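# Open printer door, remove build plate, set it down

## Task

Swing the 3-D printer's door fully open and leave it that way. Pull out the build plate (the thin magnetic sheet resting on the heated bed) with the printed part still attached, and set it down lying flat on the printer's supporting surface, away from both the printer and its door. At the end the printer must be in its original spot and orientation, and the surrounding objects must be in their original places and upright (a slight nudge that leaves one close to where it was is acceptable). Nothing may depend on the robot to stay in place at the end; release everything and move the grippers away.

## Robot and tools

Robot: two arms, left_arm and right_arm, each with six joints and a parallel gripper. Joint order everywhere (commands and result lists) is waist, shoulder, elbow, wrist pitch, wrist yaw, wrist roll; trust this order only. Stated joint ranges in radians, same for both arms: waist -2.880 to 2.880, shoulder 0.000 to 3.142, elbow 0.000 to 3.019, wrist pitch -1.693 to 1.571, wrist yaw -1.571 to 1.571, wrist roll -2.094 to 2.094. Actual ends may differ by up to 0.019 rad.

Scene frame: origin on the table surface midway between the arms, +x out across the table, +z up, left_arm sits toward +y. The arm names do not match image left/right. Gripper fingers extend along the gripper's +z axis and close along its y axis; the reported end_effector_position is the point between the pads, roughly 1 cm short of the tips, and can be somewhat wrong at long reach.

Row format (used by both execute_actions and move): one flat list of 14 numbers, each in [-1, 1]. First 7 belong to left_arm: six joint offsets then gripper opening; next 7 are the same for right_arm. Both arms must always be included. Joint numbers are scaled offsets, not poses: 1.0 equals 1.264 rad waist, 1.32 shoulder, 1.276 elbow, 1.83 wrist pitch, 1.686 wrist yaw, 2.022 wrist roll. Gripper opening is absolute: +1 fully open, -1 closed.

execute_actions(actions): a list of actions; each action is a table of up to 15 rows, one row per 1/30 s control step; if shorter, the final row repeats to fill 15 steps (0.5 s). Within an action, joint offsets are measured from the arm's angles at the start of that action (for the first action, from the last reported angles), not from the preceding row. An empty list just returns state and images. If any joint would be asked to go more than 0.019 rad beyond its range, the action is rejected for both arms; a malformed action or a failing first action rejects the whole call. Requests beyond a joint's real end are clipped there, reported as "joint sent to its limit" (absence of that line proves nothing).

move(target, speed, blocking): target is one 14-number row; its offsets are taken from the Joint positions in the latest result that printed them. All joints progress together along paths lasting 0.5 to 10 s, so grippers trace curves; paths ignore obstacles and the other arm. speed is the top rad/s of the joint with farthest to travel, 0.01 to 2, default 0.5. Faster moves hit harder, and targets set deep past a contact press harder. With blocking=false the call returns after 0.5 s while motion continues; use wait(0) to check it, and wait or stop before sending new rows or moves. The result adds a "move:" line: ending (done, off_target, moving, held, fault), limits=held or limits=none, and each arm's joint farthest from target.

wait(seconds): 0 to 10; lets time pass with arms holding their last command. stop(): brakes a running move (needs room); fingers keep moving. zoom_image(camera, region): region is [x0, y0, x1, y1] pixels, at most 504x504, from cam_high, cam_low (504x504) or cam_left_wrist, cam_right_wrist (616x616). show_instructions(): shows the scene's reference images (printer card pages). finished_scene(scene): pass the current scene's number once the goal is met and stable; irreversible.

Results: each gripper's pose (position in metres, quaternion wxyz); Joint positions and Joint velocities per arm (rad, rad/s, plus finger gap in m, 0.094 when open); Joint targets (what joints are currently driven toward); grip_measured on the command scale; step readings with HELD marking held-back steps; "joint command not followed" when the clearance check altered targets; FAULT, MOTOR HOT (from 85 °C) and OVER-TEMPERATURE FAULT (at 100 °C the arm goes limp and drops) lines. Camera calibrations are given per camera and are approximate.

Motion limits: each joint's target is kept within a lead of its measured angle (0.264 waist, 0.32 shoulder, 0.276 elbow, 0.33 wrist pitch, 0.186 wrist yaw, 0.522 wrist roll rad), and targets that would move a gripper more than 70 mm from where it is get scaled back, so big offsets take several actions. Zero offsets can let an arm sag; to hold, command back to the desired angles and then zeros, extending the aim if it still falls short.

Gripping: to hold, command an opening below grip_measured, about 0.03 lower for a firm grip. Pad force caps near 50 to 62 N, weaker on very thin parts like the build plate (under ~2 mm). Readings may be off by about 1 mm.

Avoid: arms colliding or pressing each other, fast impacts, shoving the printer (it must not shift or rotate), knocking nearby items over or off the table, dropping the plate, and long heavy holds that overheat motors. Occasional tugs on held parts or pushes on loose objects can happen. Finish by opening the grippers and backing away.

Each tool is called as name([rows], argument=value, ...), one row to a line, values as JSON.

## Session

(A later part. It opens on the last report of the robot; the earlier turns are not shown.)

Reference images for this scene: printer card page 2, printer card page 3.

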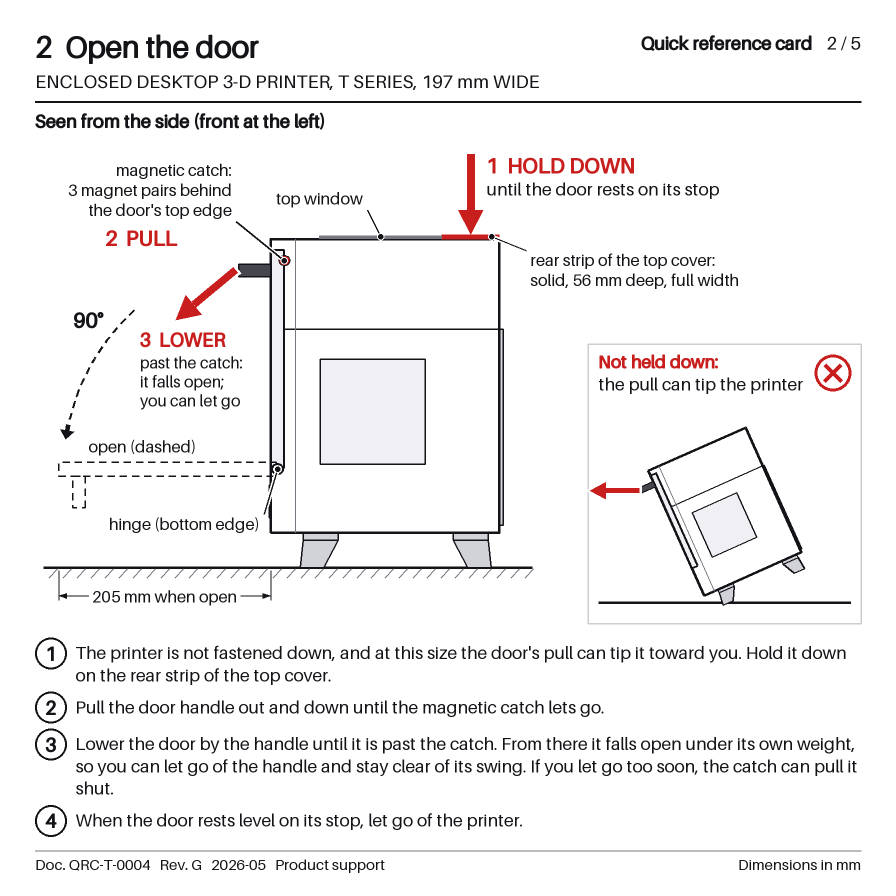

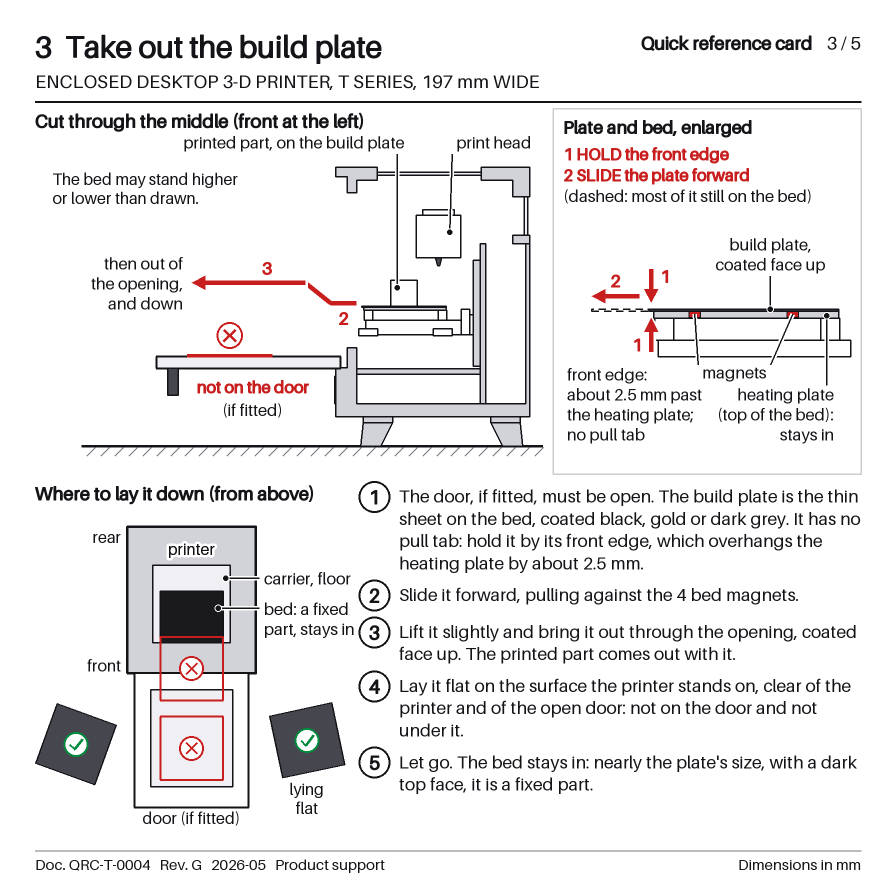

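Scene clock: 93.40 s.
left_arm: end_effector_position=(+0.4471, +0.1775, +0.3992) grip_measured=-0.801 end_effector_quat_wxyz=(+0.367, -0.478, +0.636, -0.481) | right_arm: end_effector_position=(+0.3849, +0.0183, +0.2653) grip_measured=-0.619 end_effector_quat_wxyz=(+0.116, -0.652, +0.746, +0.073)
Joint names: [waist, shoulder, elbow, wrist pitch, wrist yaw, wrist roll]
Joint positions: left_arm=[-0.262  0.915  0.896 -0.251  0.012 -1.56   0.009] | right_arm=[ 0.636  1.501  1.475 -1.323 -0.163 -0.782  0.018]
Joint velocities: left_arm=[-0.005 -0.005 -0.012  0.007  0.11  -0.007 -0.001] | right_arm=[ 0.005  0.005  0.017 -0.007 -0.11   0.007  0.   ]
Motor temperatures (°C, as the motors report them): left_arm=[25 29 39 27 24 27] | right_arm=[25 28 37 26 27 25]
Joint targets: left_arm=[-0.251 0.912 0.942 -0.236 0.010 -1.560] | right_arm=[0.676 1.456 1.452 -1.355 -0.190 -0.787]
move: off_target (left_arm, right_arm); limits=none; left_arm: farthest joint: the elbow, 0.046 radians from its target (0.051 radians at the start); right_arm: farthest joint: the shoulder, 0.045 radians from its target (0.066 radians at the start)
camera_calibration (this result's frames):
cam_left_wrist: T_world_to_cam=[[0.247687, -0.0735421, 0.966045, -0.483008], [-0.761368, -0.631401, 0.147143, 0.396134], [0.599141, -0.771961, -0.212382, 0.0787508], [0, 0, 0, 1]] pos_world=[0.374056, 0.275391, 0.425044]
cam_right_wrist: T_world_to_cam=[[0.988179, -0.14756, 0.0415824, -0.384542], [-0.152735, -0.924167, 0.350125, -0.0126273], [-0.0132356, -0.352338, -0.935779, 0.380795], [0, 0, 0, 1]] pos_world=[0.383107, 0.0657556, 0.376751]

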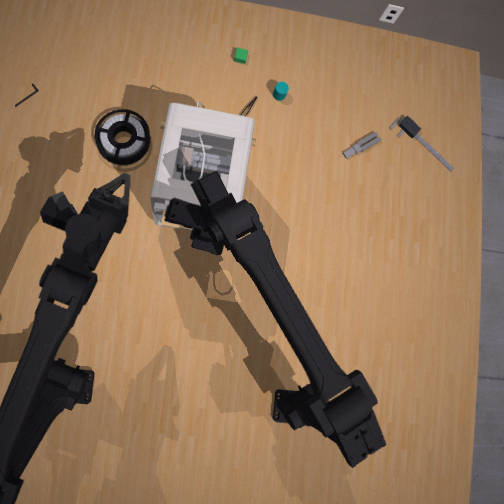

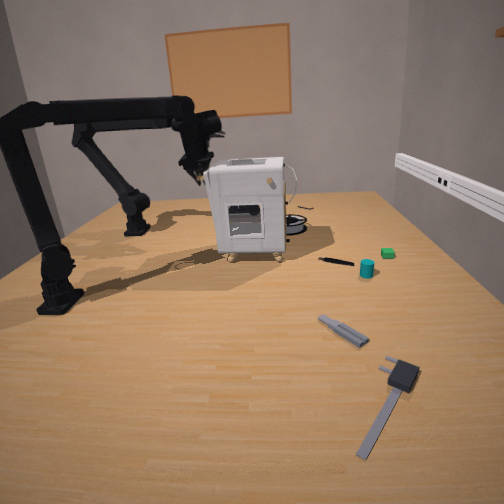

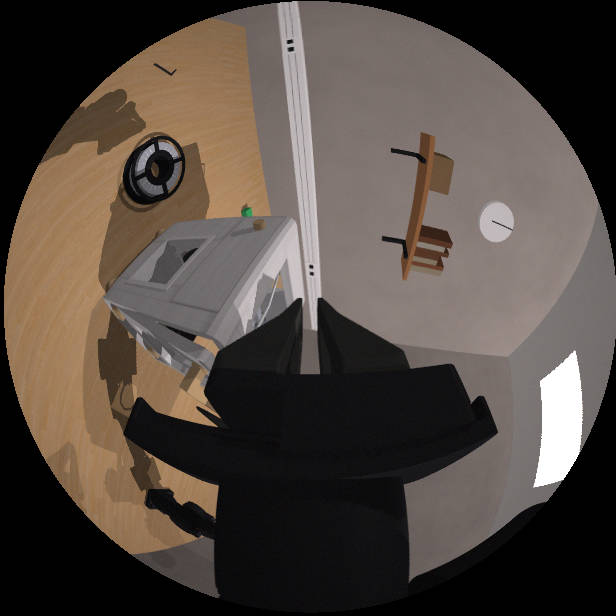

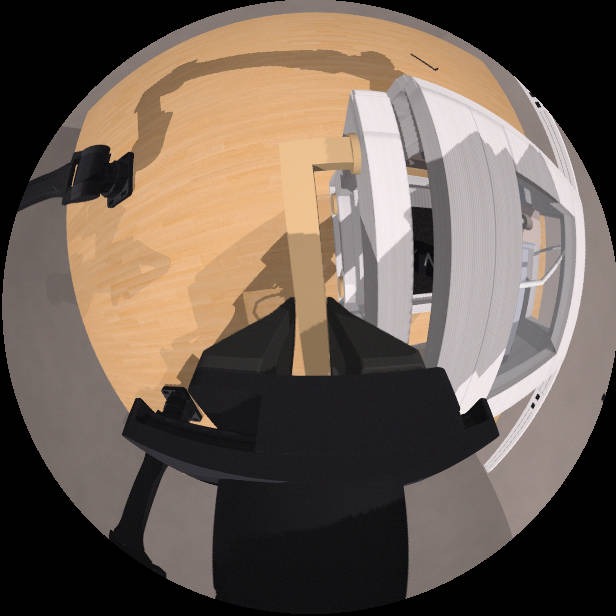

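execute_actions([
  [[0,0,0.04,0,0,0,-1,0.045,-0.052,-0.042,0.029,0.018,0,-0.55]],
  [[0,0,0.04,0,0,0,-1,0.045,-0.052,-0.042,0.029,0.018,0,-0.55]],
  [[0,0,0.04,0,0,0,-1,0.045,-0.052,-0.042,0.029,0.018,0,-0.55]],
])

Scene clock: 96.37 s.
left_arm: end_effector_position=(+0.4471, +0.1775, +0.3992) grip_measured=-0.982 end_effector_quat_wxyz=(+0.367, -0.478, +0.636, -0.481) | right_arm: end_effector_position=(+0.3614, +0.0193, +0.2549) grip_measured=-0.552 end_effector_quat_wxyz=(-0.159, +0.667, -0.728, -0.002)
Joint names: [waist, shoulder, elbow, wrist pitch, wrist yaw, wrist roll]
Joint positions: left_arm=[-0.262  0.915  0.896 -0.251  0.012 -1.56   0.001] | right_arm=[ 0.721  1.399  1.329 -1.181 -0.011 -0.762  0.021]
Joint velocities: left_arm=[-0.005 -0.024 -0.017 -0.037  0.037 -0.007  0.   ] | right_arm=[ 0.005 -0.015 -0.012  0.007  0.066  0.022 -0.   ]
Motor temperatures (°C, as the motors report them): left_arm=[25 28 40 27 24 27] | right_arm=[25 28 37 26 27 25]
Joint targets: left_arm=[-0.262 0.915 0.947 -0.251 0.012 -1.560] | right_arm=[0.749 1.364 1.325 -1.175 -0.031 -0.769]
Step readings (joint positions; steps 1 to 15: 1st action; 16 to 30: 2nd action; 31 to 45: 3rd action):
0: left_arm=[-0.262 0.915 0.896 -0.251 0.012 -1.560] | right_arm=[0.636 1.501 1.475 -1.323 -0.163 -0.782]
1: left_arm=[-0.262 0.915 0.896 -0.251 0.012 -1.560] | right_arm=[0.638 1.499 1.470 -1.309 -0.146 -0.782]
2: left_arm=[-0.262 0.915 0.896 -0.251 0.012 -1.560] | right_arm=[0.643 1.490 1.460 -1.292 -0.137 -0.782]
4: left_arm=[-0.262 0.915 0.896 -0.251 0.012 -1.560] | right_arm=[0.658 1.473 1.438 -1.285 -0.125 -0.781]
8: left_arm=[-0.262 0.915 0.896 -0.251 0.012 -1.560] | right_arm=[0.665 1.466 1.428 -1.274 -0.112 -0.776]
15: left_arm=[-0.262 0.915 0.896 -0.251 0.012 -1.560] | right_arm=[0.665 1.466 1.428 -1.274 -0.112 -0.776]
16: left_arm=[-0.262 0.915 0.896 -0.251 0.012 -1.560] | right_arm=[0.667 1.463 1.422 -1.264 -0.096 -0.776]
17: left_arm=[-0.262 0.915 0.896 -0.251 0.012 -1.560] | right_arm=[0.672 1.455 1.410 -1.249 -0.085 -0.776]
19: left_arm=[-0.262 0.915 0.896 -0.251 0.012 -1.560] | right_arm=[0.686 1.438 1.388 -1.238 -0.072 -0.774]
23: left_arm=[-0.262 0.915 0.896 -0.251 0.012 -1.560] | right_arm=[0.692 1.432 1.379 -1.228 -0.061 -0.770]
30: left_arm=[-0.262 0.915 0.896 -0.251 0.012 -1.560] | right_arm=[0.692 1.432 1.379 -1.228 -0.061 -0.769]
31: left_arm=[-0.262 0.915 0.896 -0.251 0.012 -1.560] | right_arm=[0.694 1.430 1.372 -1.218 -0.045 -0.769]
32: left_arm=[-0.262 0.915 0.896 -0.251 0.012 -1.560] | right_arm=[0.700 1.421 1.361 -1.203 -0.035 -0.769]
34: left_arm=[-0.262 0.915 0.896 -0.251 0.012 -1.560] | right_arm=[0.715 1.405 1.338 -1.192 -0.021 -0.768]
38: left_arm=[-0.262 0.915 0.896 -0.251 0.012 -1.560] | right_arm=[0.721 1.399 1.329 -1.181 -0.011 -0.763]
45: Joint positions above
camera_calibration (this result's frames):
cam_left_wrist: T_world_to_cam=[[0.247687, -0.0735421, 0.966045, -0.483008], [-0.761368, -0.631401, 0.147143, 0.396134], [0.599141, -0.771961, -0.212382, 0.0787508], [0, 0, 0, 1]] pos_world=[0.374056, 0.275391, 0.425044]
cam_right_wrist: T_world_to_cam=[[0.97095, -0.116659, 0.208919, -0.397855], [-0.188657, -0.910293, 0.368477, -0.00366755], [0.147192, -0.397187, -0.905857, 0.306417], [0, 0, 0, 1]] pos_world=[0.340504, 0.0719529, 0.362042]

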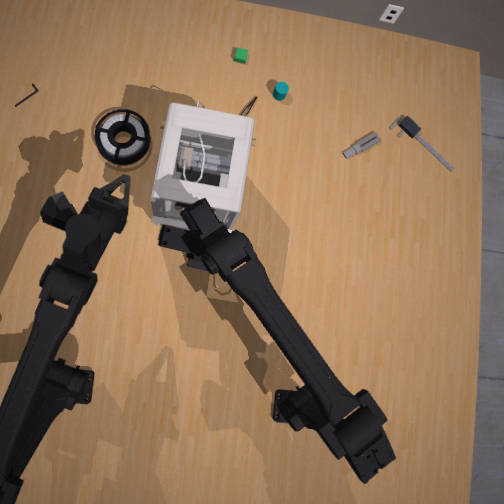

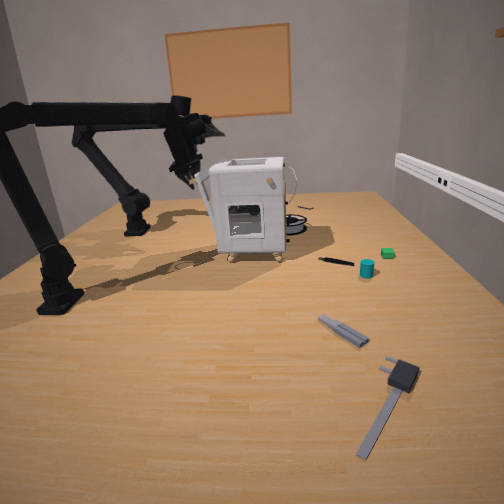

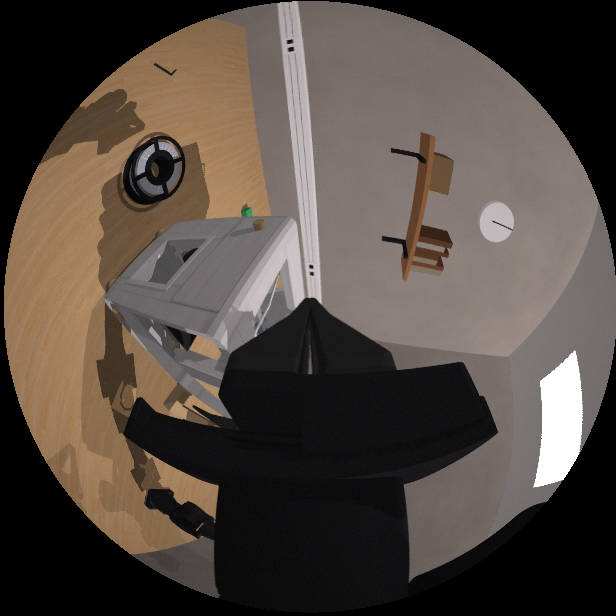

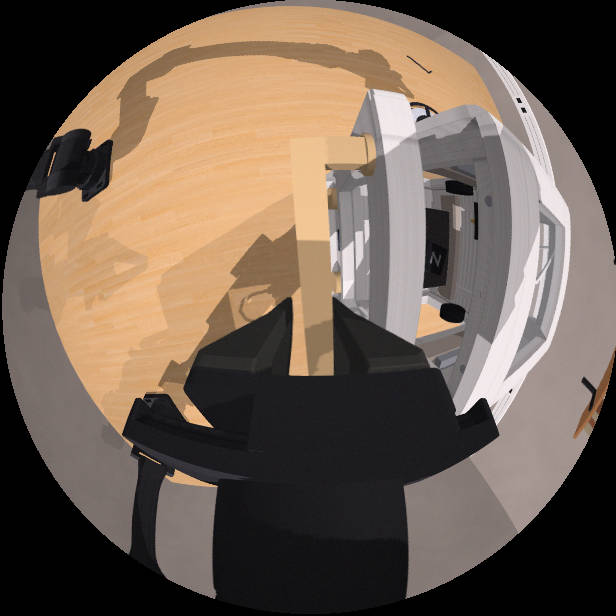

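move(target=[0,0,0.04,0,0,0,-1, 0.193,-0.05,-0.113,0.048,0.268,0.07,-0.5], speed=0.2)

Scene clock: 101.57 s.
left_arm: end_effector_position=(+0.4471, +0.1775, +0.3992) grip_measured=-0.982 end_effector_quat_wxyz=(+0.367, -0.478, +0.636, -0.481) | right_arm: end_effector_position=(+0.3195, +0.0260, +0.2308) grip_measured=-0.502 end_effector_quat_wxyz=(-0.172, +0.667, -0.700, +0.189)
Joint names: [waist, shoulder, elbow, wrist pitch, wrist yaw, wrist roll]
Joint positions: left_arm=[-0.262  0.915  0.896 -0.251  0.012 -1.56   0.001] | right_arm=[ 0.956  1.36   1.192 -1.117  0.437 -0.631  0.023]
Joint velocities: left_arm=[-0.005 -0.015 -0.012 -0.002  0.037  0.081 -0.001] | right_arm=[ 0.005 -0.005  0.017 -0.012 -0.081  0.066  0.001]
Motor temperatures (°C, as the motors report them): left_arm=[25 28 40 27 24 27] | right_arm=[25 28 36 26 27 25]
Joint targets: left_arm=[-0.262 0.915 0.947 -0.251 0.012 -1.560] | right_arm=[0.965 1.333 1.185 -1.094 0.441 -0.621]
move: off_target (left_arm, right_arm); limits=none; left_arm: farthest joint: the elbow, 0.051 radians from its target (0.051 radians at the start); right_arm: farthest joint: the shoulder, 0.027 radians from its target (0.066 radians at the start)
camera_calibration (this result's frames):
cam_left_wrist: T_world_to_cam=[[0.247687, -0.0735421, 0.966045, -0.483008], [-0.761368, -0.631401, 0.147143, 0.396134], [0.599141, -0.771961, -0.212382, 0.0787508], [0, 0, 0, 1]] pos_world=[0.374056, 0.275391, 0.425044]
cam_right_wrist: T_world_to_cam=[[0.867368, -0.0454704, 0.495585, -0.386252], [-0.336959, -0.786491, 0.517581, 0.0132283], [0.366239, -0.615925, -0.697499, 0.180995], [0, 0, 0, 1]] pos_world=[0.273192, 0.10432, 0.310818]

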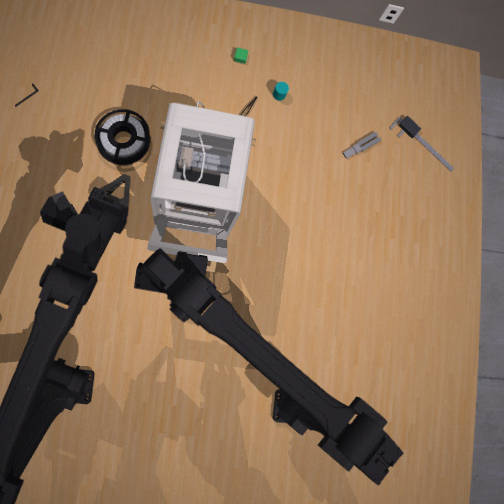

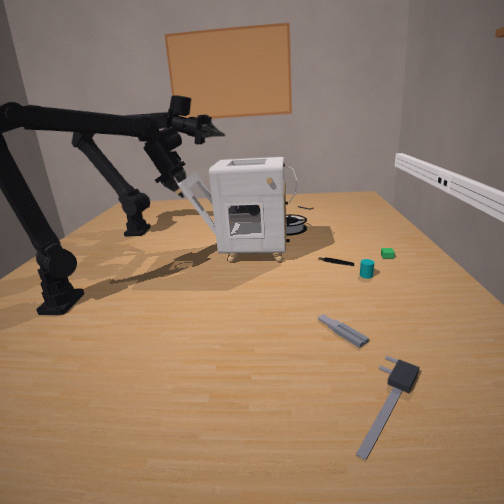

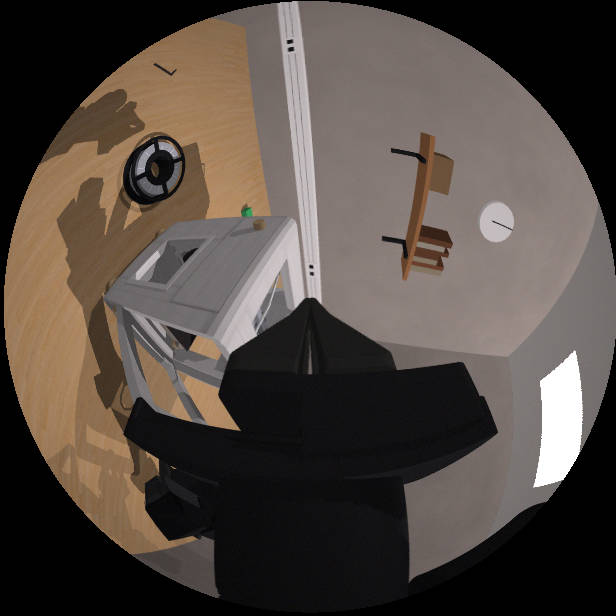

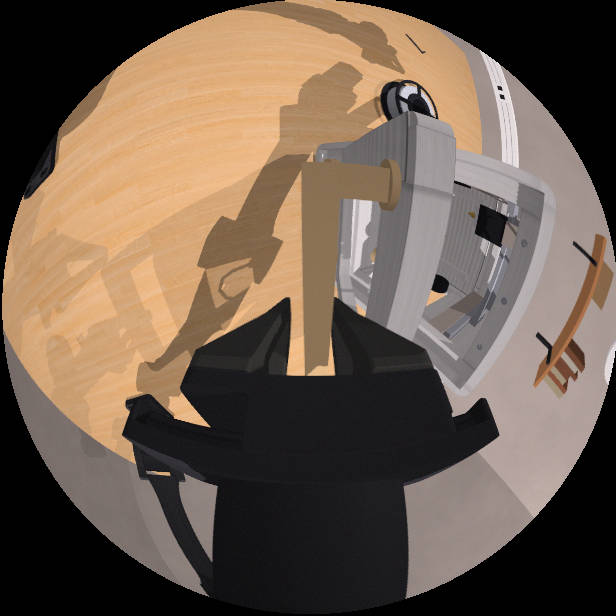

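move(target=[0.35,0,0.04,0,0,0,-1, 0.228,-0.015,-0.325,0.313,0.326,0.06,-0.5], speed=0.2)

Scene clock: 106.40 s.
left_arm: end_effector_position=(+0.4574, +0.3759, +0.3992) grip_measured=-0.982 end_effector_quat_wxyz=(-0.462, +0.603, -0.519, +0.391) | right_arm: end_effector_position=(+0.2660, +0.0295, +0.1550) grip_measured=-0.502 end_effector_quat_wxyz=(-0.340, +0.597, -0.629, +0.364)
Joint names: [waist, shoulder, elbow, wrist pitch, wrist yaw, wrist roll]
Joint positions: left_arm=[ 0.17   0.915  0.896 -0.251  0.012 -1.56   0.001] | right_arm=[ 1.237  1.351  0.782 -0.568  0.981 -0.517  0.023]
Joint velocities: left_arm=[-0.005 -0.005 -0.007  0.002  0.007 -0.037  0.   ] | right_arm=[-0.015  0.005 -0.017 -0.017 -0.037  0.081  0.001]
Motor temperatures (°C, as the motors report them): left_arm=[25 28 40 27 24 27] | right_arm=[25 28 36 26 27 25]
Joint targets: left_arm=[0.180 0.915 0.947 -0.251 0.012 -1.560] | right_arm=[1.244 1.340 0.778 -0.544 0.986 -0.510]
move: off_target (left_arm, right_arm); limits=none; left_arm: farthest joint: the elbow, 0.051 radians from its target (0.051 radians at the start); right_arm: farthest joint: the wrist pitch, 0.024 radians from its target (0.572 radians at the start)
camera_calibration (this result's frames):
cam_left_wrist: T_world_to_cam=[[0.255729, 0.0368743, 0.966045, -0.516133], [-0.427213, -0.892098, 0.147143, 0.474343], [0.867232, -0.450335, -0.212382, -0.017737], [0, 0, 0, 1]] pos_world=[0.350018, 0.434205, 0.425044]
cam_right_wrist: T_world_to_cam=[[0.502823, -0.0292276, 0.863895, -0.262726], [-0.555654, -0.776502, 0.297142, 0.129157], [0.662132, -0.629436, -0.406683, 0.0265015], [0, 0, 0, 1]] pos_world=[0.186323, 0.109293, 0.199367]

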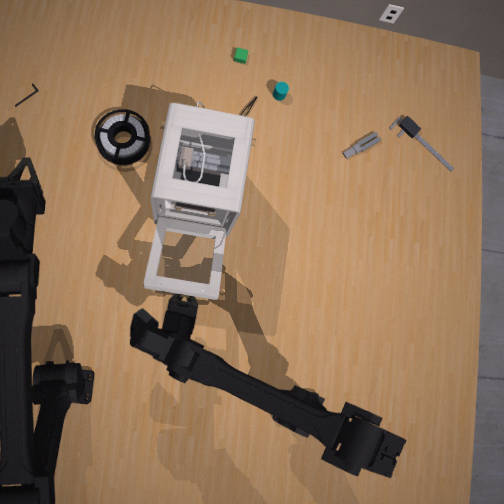

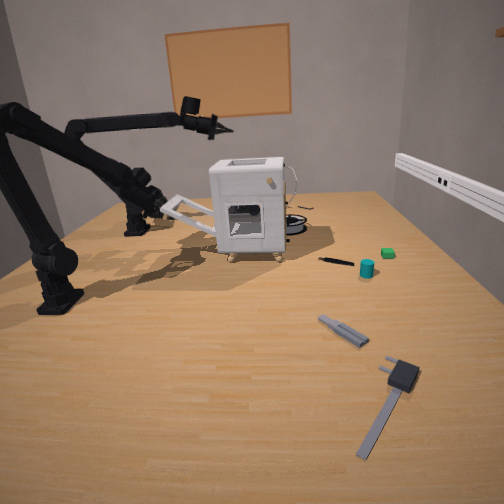

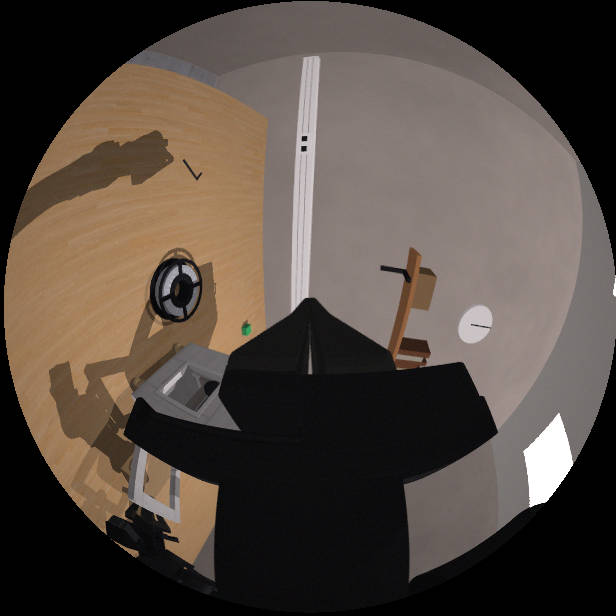

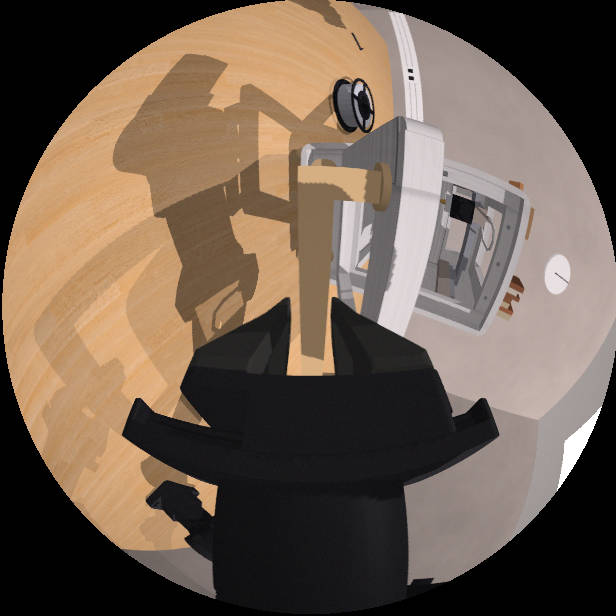

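move(target=[0,0,0.04,0,0,0,-1, 0.021,0.152,-0.15,0.43,0.022,-0.175,-0.45], speed=0.3)

Scene clock: 110.80 s.
left_arm: end_effector_position=(+0.4574, +0.3759, +0.3992) grip_measured=-0.982 end_effector_quat_wxyz=(-0.462, +0.603, -0.519, +0.391) | right_arm: end_effector_position=(+0.2687, +0.0570, +0.1071) grip_measured=-0.452 end_effector_quat_wxyz=(-0.452, +0.577, -0.572, +0.369)
Joint names: [waist, shoulder, elbow, wrist pitch, wrist yaw, wrist roll]
Joint positions: left_arm=[ 0.17   0.915  0.896 -0.251  0.012 -1.56   0.001] | right_arm=[ 1.268  1.51   0.597  0.208  1.054 -0.836  0.026]
Joint velocities: left_arm=[-0.005 -0.005  0.007 -0.017  0.007  0.007 -0.   ] | right_arm=[ 0.024 -0.005  0.007  0.002  0.037  0.007  0.   ]
Motor temperatures (°C, as the motors report them): left_arm=[25 28 41 27 24 27] | right_arm=[25 28 35 26 27 25]
Joint targets: left_arm=[0.170 0.915 0.947 -0.251 0.012 -1.560] | right_arm=[1.263 1.552 0.590 0.219 1.018 -0.871]
move: off_target (left_arm, right_arm); limits=none; left_arm: farthest joint: the elbow, 0.051 radians from its target (0.051 radians at the start); right_arm: farthest joint: the shoulder, 0.042 radians from its target (0.201 radians at the start)
camera_calibration (this result's frames):
cam_left_wrist: T_world_to_cam=[[0.255729, 0.0368743, 0.966045, -0.516133], [-0.427213, -0.892098, 0.147143, 0.474343], [0.867232, -0.450335, -0.212382, -0.017737], [0, 0, 0, 1]] pos_world=[0.350018, 0.434205, 0.425044]
cam_right_wrist: T_world_to_cam=[[0.326366, -0.0709786, 0.942575, -0.180535], [-0.497817, -0.860586, 0.107564, 0.175864], [0.803532, -0.504335, -0.3162, -0.0322986], [0, 0, 0, 1]] pos_world=[0.172422, 0.122243, 0.141038]

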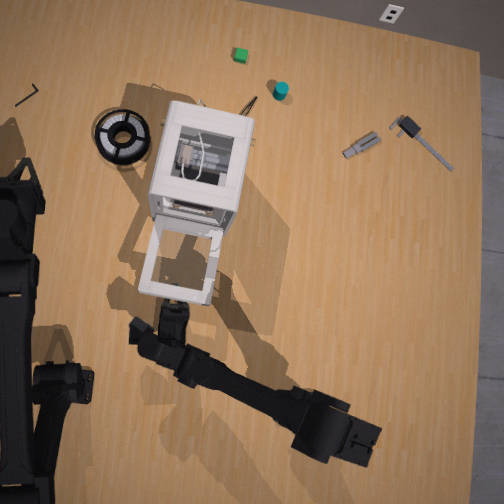

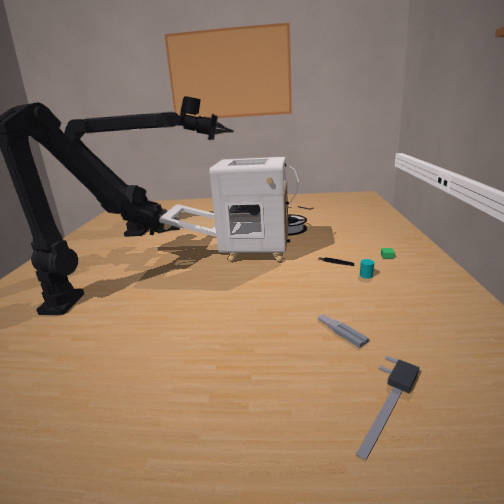

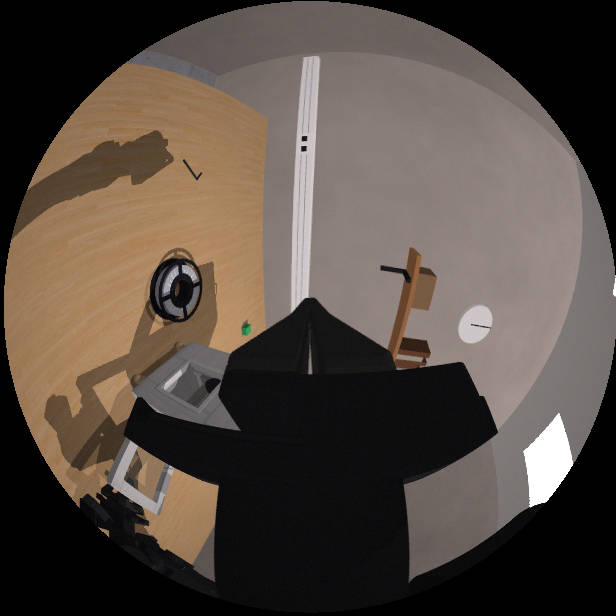

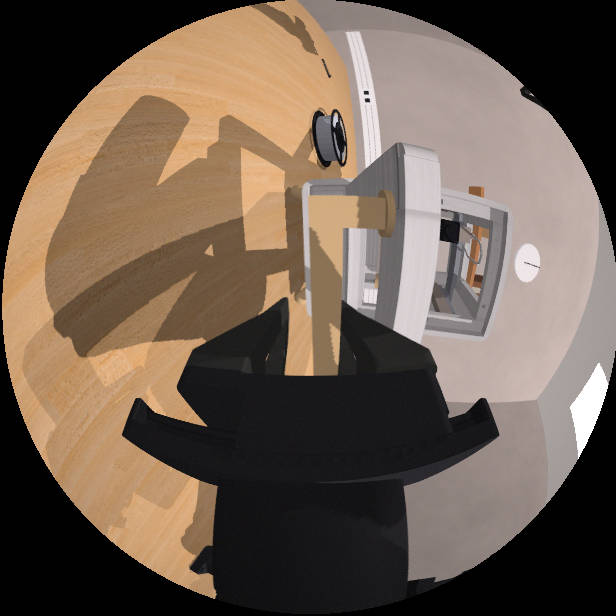

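move(target=[0,0,0.04,0,0,0,-1, 0.06,0.175,-0.155,0.425,0,-0.19,-0.45], speed=0.3)

Scene clock: 114.87 s.
left_arm: end_effector_position=(+0.4574, +0.3759, +0.3992) grip_measured=-0.982 end_effector_quat_wxyz=(-0.462, +0.603, -0.519, +0.391) | right_arm: end_effector_position=(+0.2391, +0.0445, +0.0679) grip_measured=-0.452 end_effector_quat_wxyz=(-0.516, +0.594, -0.484, +0.383)
Joint names: [waist, shoulder, elbow, wrist pitch, wrist yaw, wrist roll]
Joint positions: left_arm=[ 0.17   0.915  0.896 -0.251  0.012 -1.56   0.001] | right_arm=[ 1.329  1.727  0.407  0.959  1.053 -1.211  0.026]
Joint velocities: left_arm=[ 0.005 -0.005 -0.017 -0.022 -0.007  0.022 -0.001] | right_arm=[ 0.005 -0.005 -0.017 -0.017 -0.066 -0.007  0.   ]
Motor temperatures (°C, as the motors report them): left_arm=[25 28 41 27 24 27] | right_arm=[25 28 34 26 27 25]
Joint targets: left_arm=[0.170 0.915 0.947 -0.251 0.012 -1.560] | right_arm=[1.343 1.741 0.399 0.986 1.055 -1.220]
move: off_target (left_arm, right_arm); limits=none; left_arm: farthest joint: the elbow, 0.051 radians from its target (0.051 radians at the start); right_arm: farthest joint: the wrist pitch, 0.027 radians from its target (0.778 radians at the start)
camera_calibration (this result's frames):
cam_left_wrist: T_world_to_cam=[[0.255729, 0.0368743, 0.966045, -0.516133], [-0.427213, -0.892098, 0.147143, 0.474343], [0.867232, -0.450335, -0.212382, -0.017737], [0, 0, 0, 1]] pos_world=[0.350018, 0.434205, 0.425044]
cam_right_wrist: T_world_to_cam=[[0.180062, -0.00738922, 0.983628, -0.105427], [-0.370805, -0.926711, 0.0609175, 0.13033], [0.911088, -0.375703, -0.169605, -0.0685629], [0, 0, 0, 1]] pos_world=[0.129777, 0.0942397, 0.0841329]

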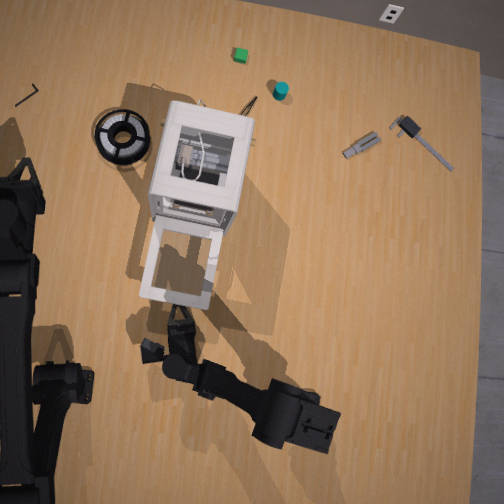

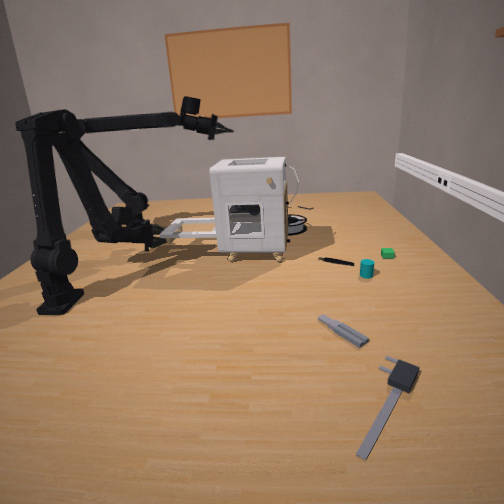

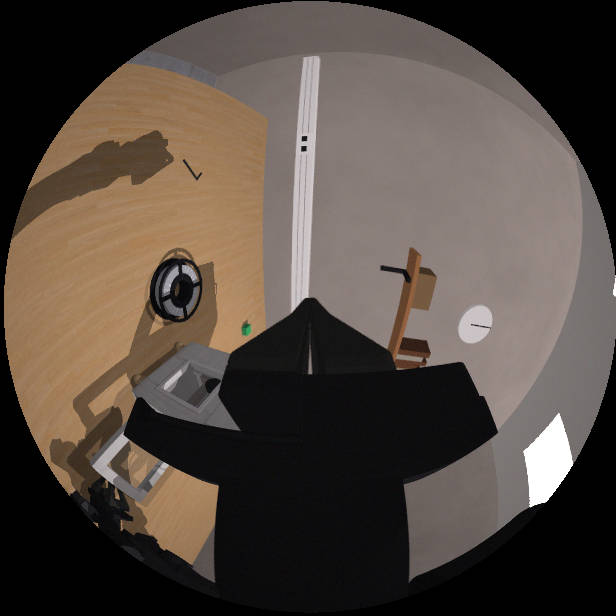

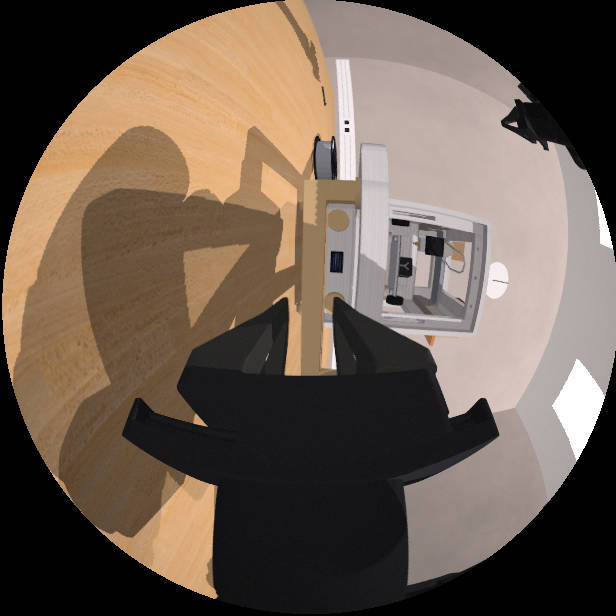

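move(target=[0,0,0.04,0,0,0,-1, 0.13,0,0.04,0.012,0,0,-0.45], speed=0.2)

move(target=[0,0,0.04,0,0,0,-1, 0,-0.25,0.04,-0.17,0,0,-0.85], speed=0.3)

zoom_image(camera="cam_high", region=[110, 60, 290, 240])

Scene clock: 117.17 s.
left_arm: end_effector_position=(+0.4574, +0.3759, +0.3992) grip_measured=-0.982 end_effector_quat_wxyz=(-0.462, +0.603, -0.519, +0.391) | right_arm: end_effector_position=(+0.1835, +0.0855, +0.0726) grip_measured=-0.452 end_effector_quat_wxyz=(-0.550, +0.625, -0.439, +0.339)
Joint names: [waist, shoulder, elbow, wrist pitch, wrist yaw, wrist roll]
Joint positions: left_arm=[ 0.17   0.915  0.896 -0.251  0.012 -1.56   0.001] | right_arm=[ 1.485  1.727  0.426  0.959  1.053 -1.211  0.026]
Joint velocities: left_arm=[-0.015 -0.015 -0.017 -0.012 -0.022  0.007  0.001] | right_arm=[-0.015  0.005 -0.012 -0.022  0.037 -0.007  0.001]
Motor temperatures (°C, as the motors report them): left_arm=[25 28 41 27 24 27] | right_arm=[25 28 34 26 27 25]
Joint targets: left_arm=[0.170 0.915 0.947 -0.251 0.012 -1.560] | right_arm=[1.494 1.727 0.458 0.981 1.053 -1.210]
move: off_target (left_arm, right_arm); limits=none; left_arm: farthest joint: the elbow, 0.051 radians from its target (0.051 radians at the start); right_arm: farthest joint: the elbow, 0.032 radians from its target (0.051 radians at the start)
camera_calibration (this result's frames):
cam_left_wrist: T_world_to_cam=[[0.255729, 0.0368743, 0.966045, -0.516133], [-0.427213, -0.892098, 0.147143, 0.474343], [0.867232, -0.450335, -0.212382, -0.017737], [0, 0, 0, 1]] pos_world=[0.350018, 0.434205, 0.425044]
cam_right_wrist: T_world_to_cam=[[0.177278, 0.0022655, 0.984158, -0.100116], [-0.222698, -0.973967, 0.042357, 0.125587], [0.958633, -0.226679, -0.172159, -0.0229909], [0, 0, 0, 1]] pos_world=[0.0677561, 0.117333, 0.0892525]

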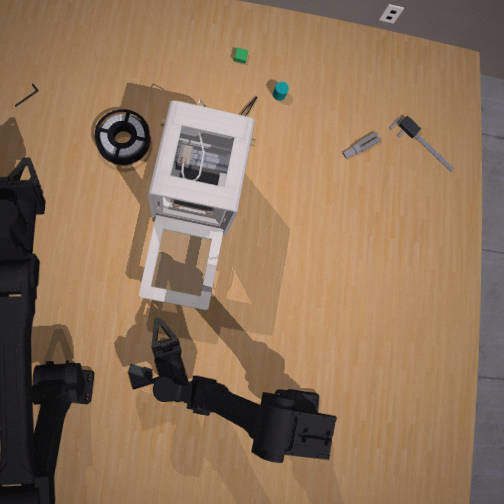

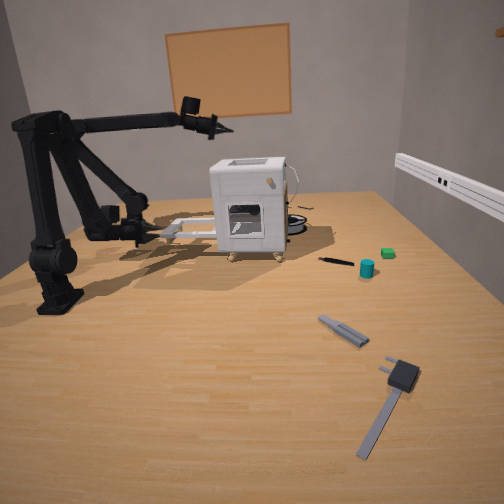

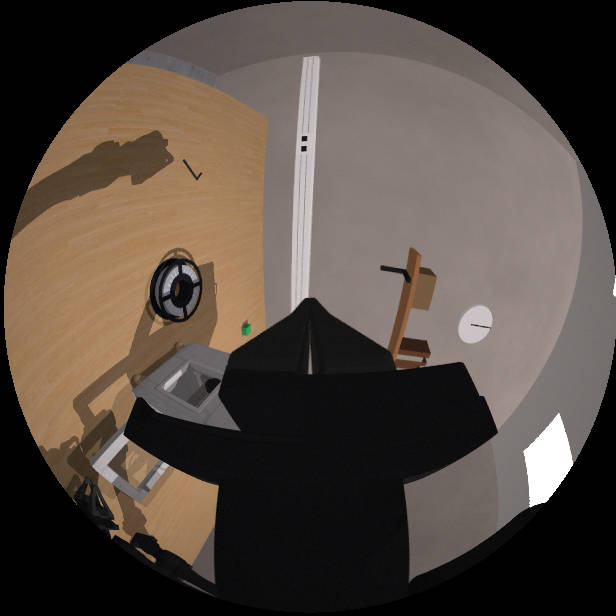

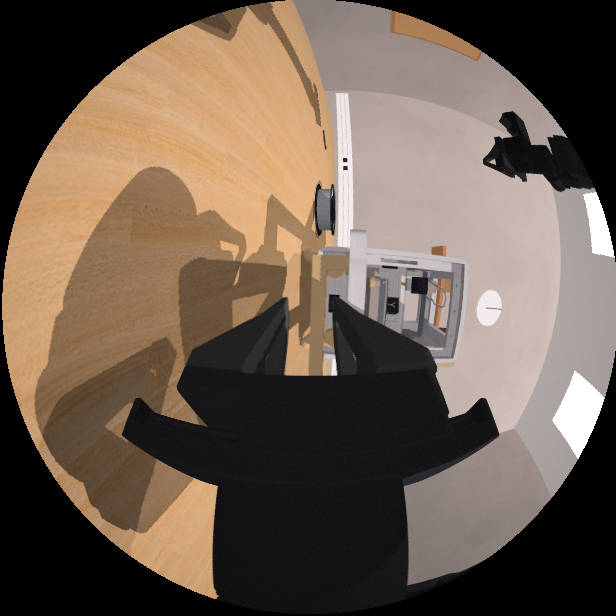

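Scene clock: 118.73 s.
left_arm: end_effector_position=(+0.4574, +0.3759, +0.3992) grip_measured=-0.982 end_effector_quat_wxyz=(-0.462, +0.603, -0.519, +0.391) | right_arm: end_effector_position=(+0.1827, +0.0765, +0.1468) grip_measured=-0.848 end_effector_quat_wxyz=(-0.556, +0.619, -0.442, +0.335)
Joint names: [waist, shoulder, elbow, wrist pitch, wrist yaw, wrist roll]
Joint positions: left_arm=[ 0.17   0.915  0.896 -0.251  0.012 -1.56   0.001] | right_arm=[ 1.485  1.41   0.426  0.661  1.053 -1.211  0.007]
Joint velocities: left_arm=[ 0.005 -0.005  0.012  0.017  0.022  0.051  0.001] | right_arm=[-0.015 -0.005 -0.017 -0.002 -0.051 -0.066 -0.   ]
Motor temperatures (°C, as the motors report them): left_arm=[25 28 41 27 24 27] | right_arm=[25 28 34 26 27 25]
Joint targets: left_arm=[0.170 0.915 0.947 -0.251 0.012 -1.560] | right_arm=[1.485 1.397 0.477 0.648 1.053 -1.211]
move: off_target (left_arm, right_arm); limits=none; left_arm: farthest joint: the elbow, 0.051 radians from its target (0.051 radians at the start); right_arm: farthest joint: the elbow, 0.051 radians from its target (0.051 radians at the start)
camera_calibration (this result's frames):
cam_left_wrist: T_world_to_cam=[[0.255729, 0.0368743, 0.966045, -0.516133], [-0.427213, -0.892098, 0.147143, 0.474343], [0.867232, -0.450335, -0.212382, -0.017737], [0, 0, 0, 1]] pos_world=[0.350018, 0.434205, 0.425044]
cam_right_wrist: T_world_to_cam=[[0.175672, -0.0164393, 0.984312, -0.171258], [-0.222752, -0.974592, 0.0234779, 0.116405], [0.958917, -0.223381, -0.17487, -0.011416], [0, 0, 0, 1]] pos_world=[0.0669616, 0.108082, 0.163842]

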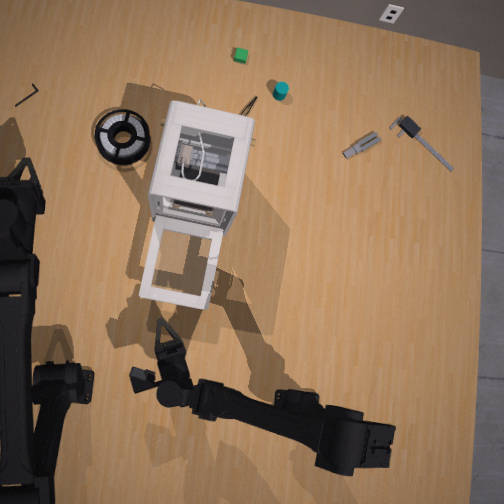

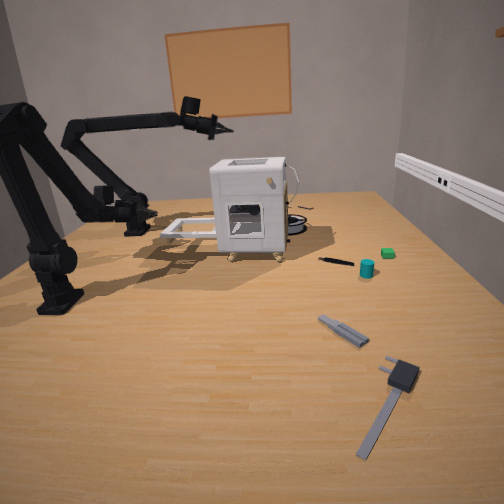

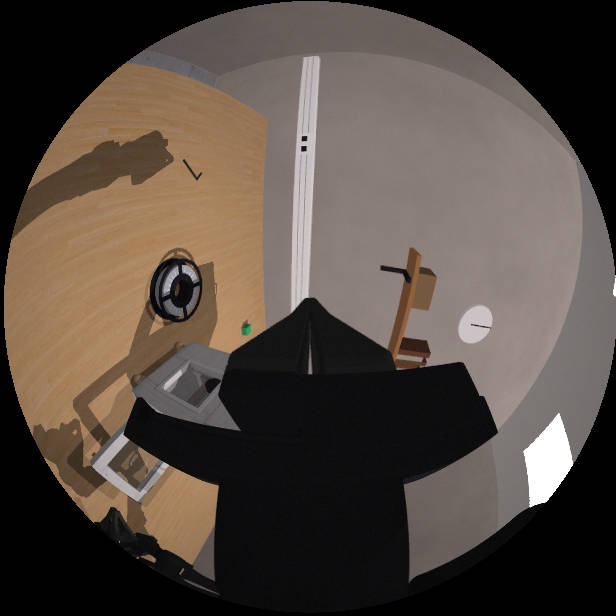

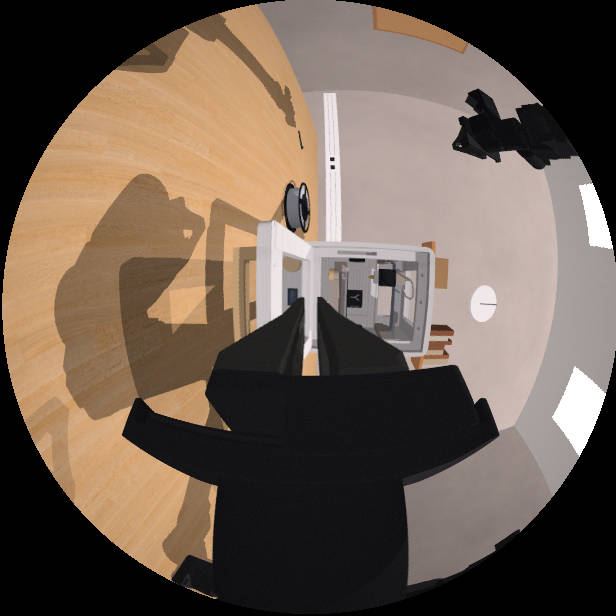

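Region (110, 60, 290, 240) of cam_high's 504x504 image, scaled by 2.800, with more detail than that image has.

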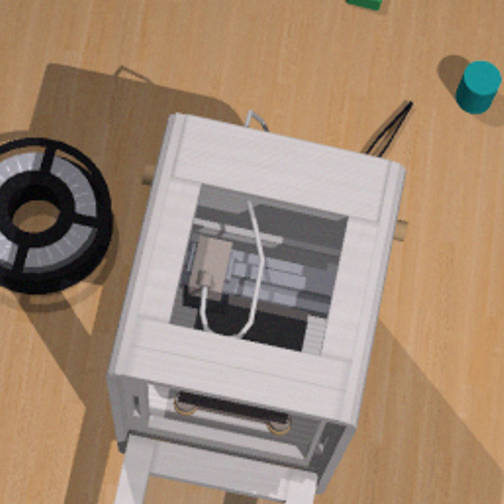

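zoom_image(camera="cam_right_wrist", region=[290, 230, 440, 360])

Region (290, 230, 440, 360) of cam_right_wrist's 616x616 image, scaled by 3.360, with more detail than that image has; it fills the top 437 rows of this view, and the rest is white.

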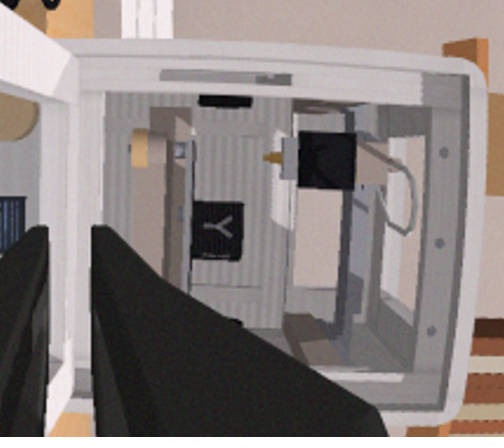

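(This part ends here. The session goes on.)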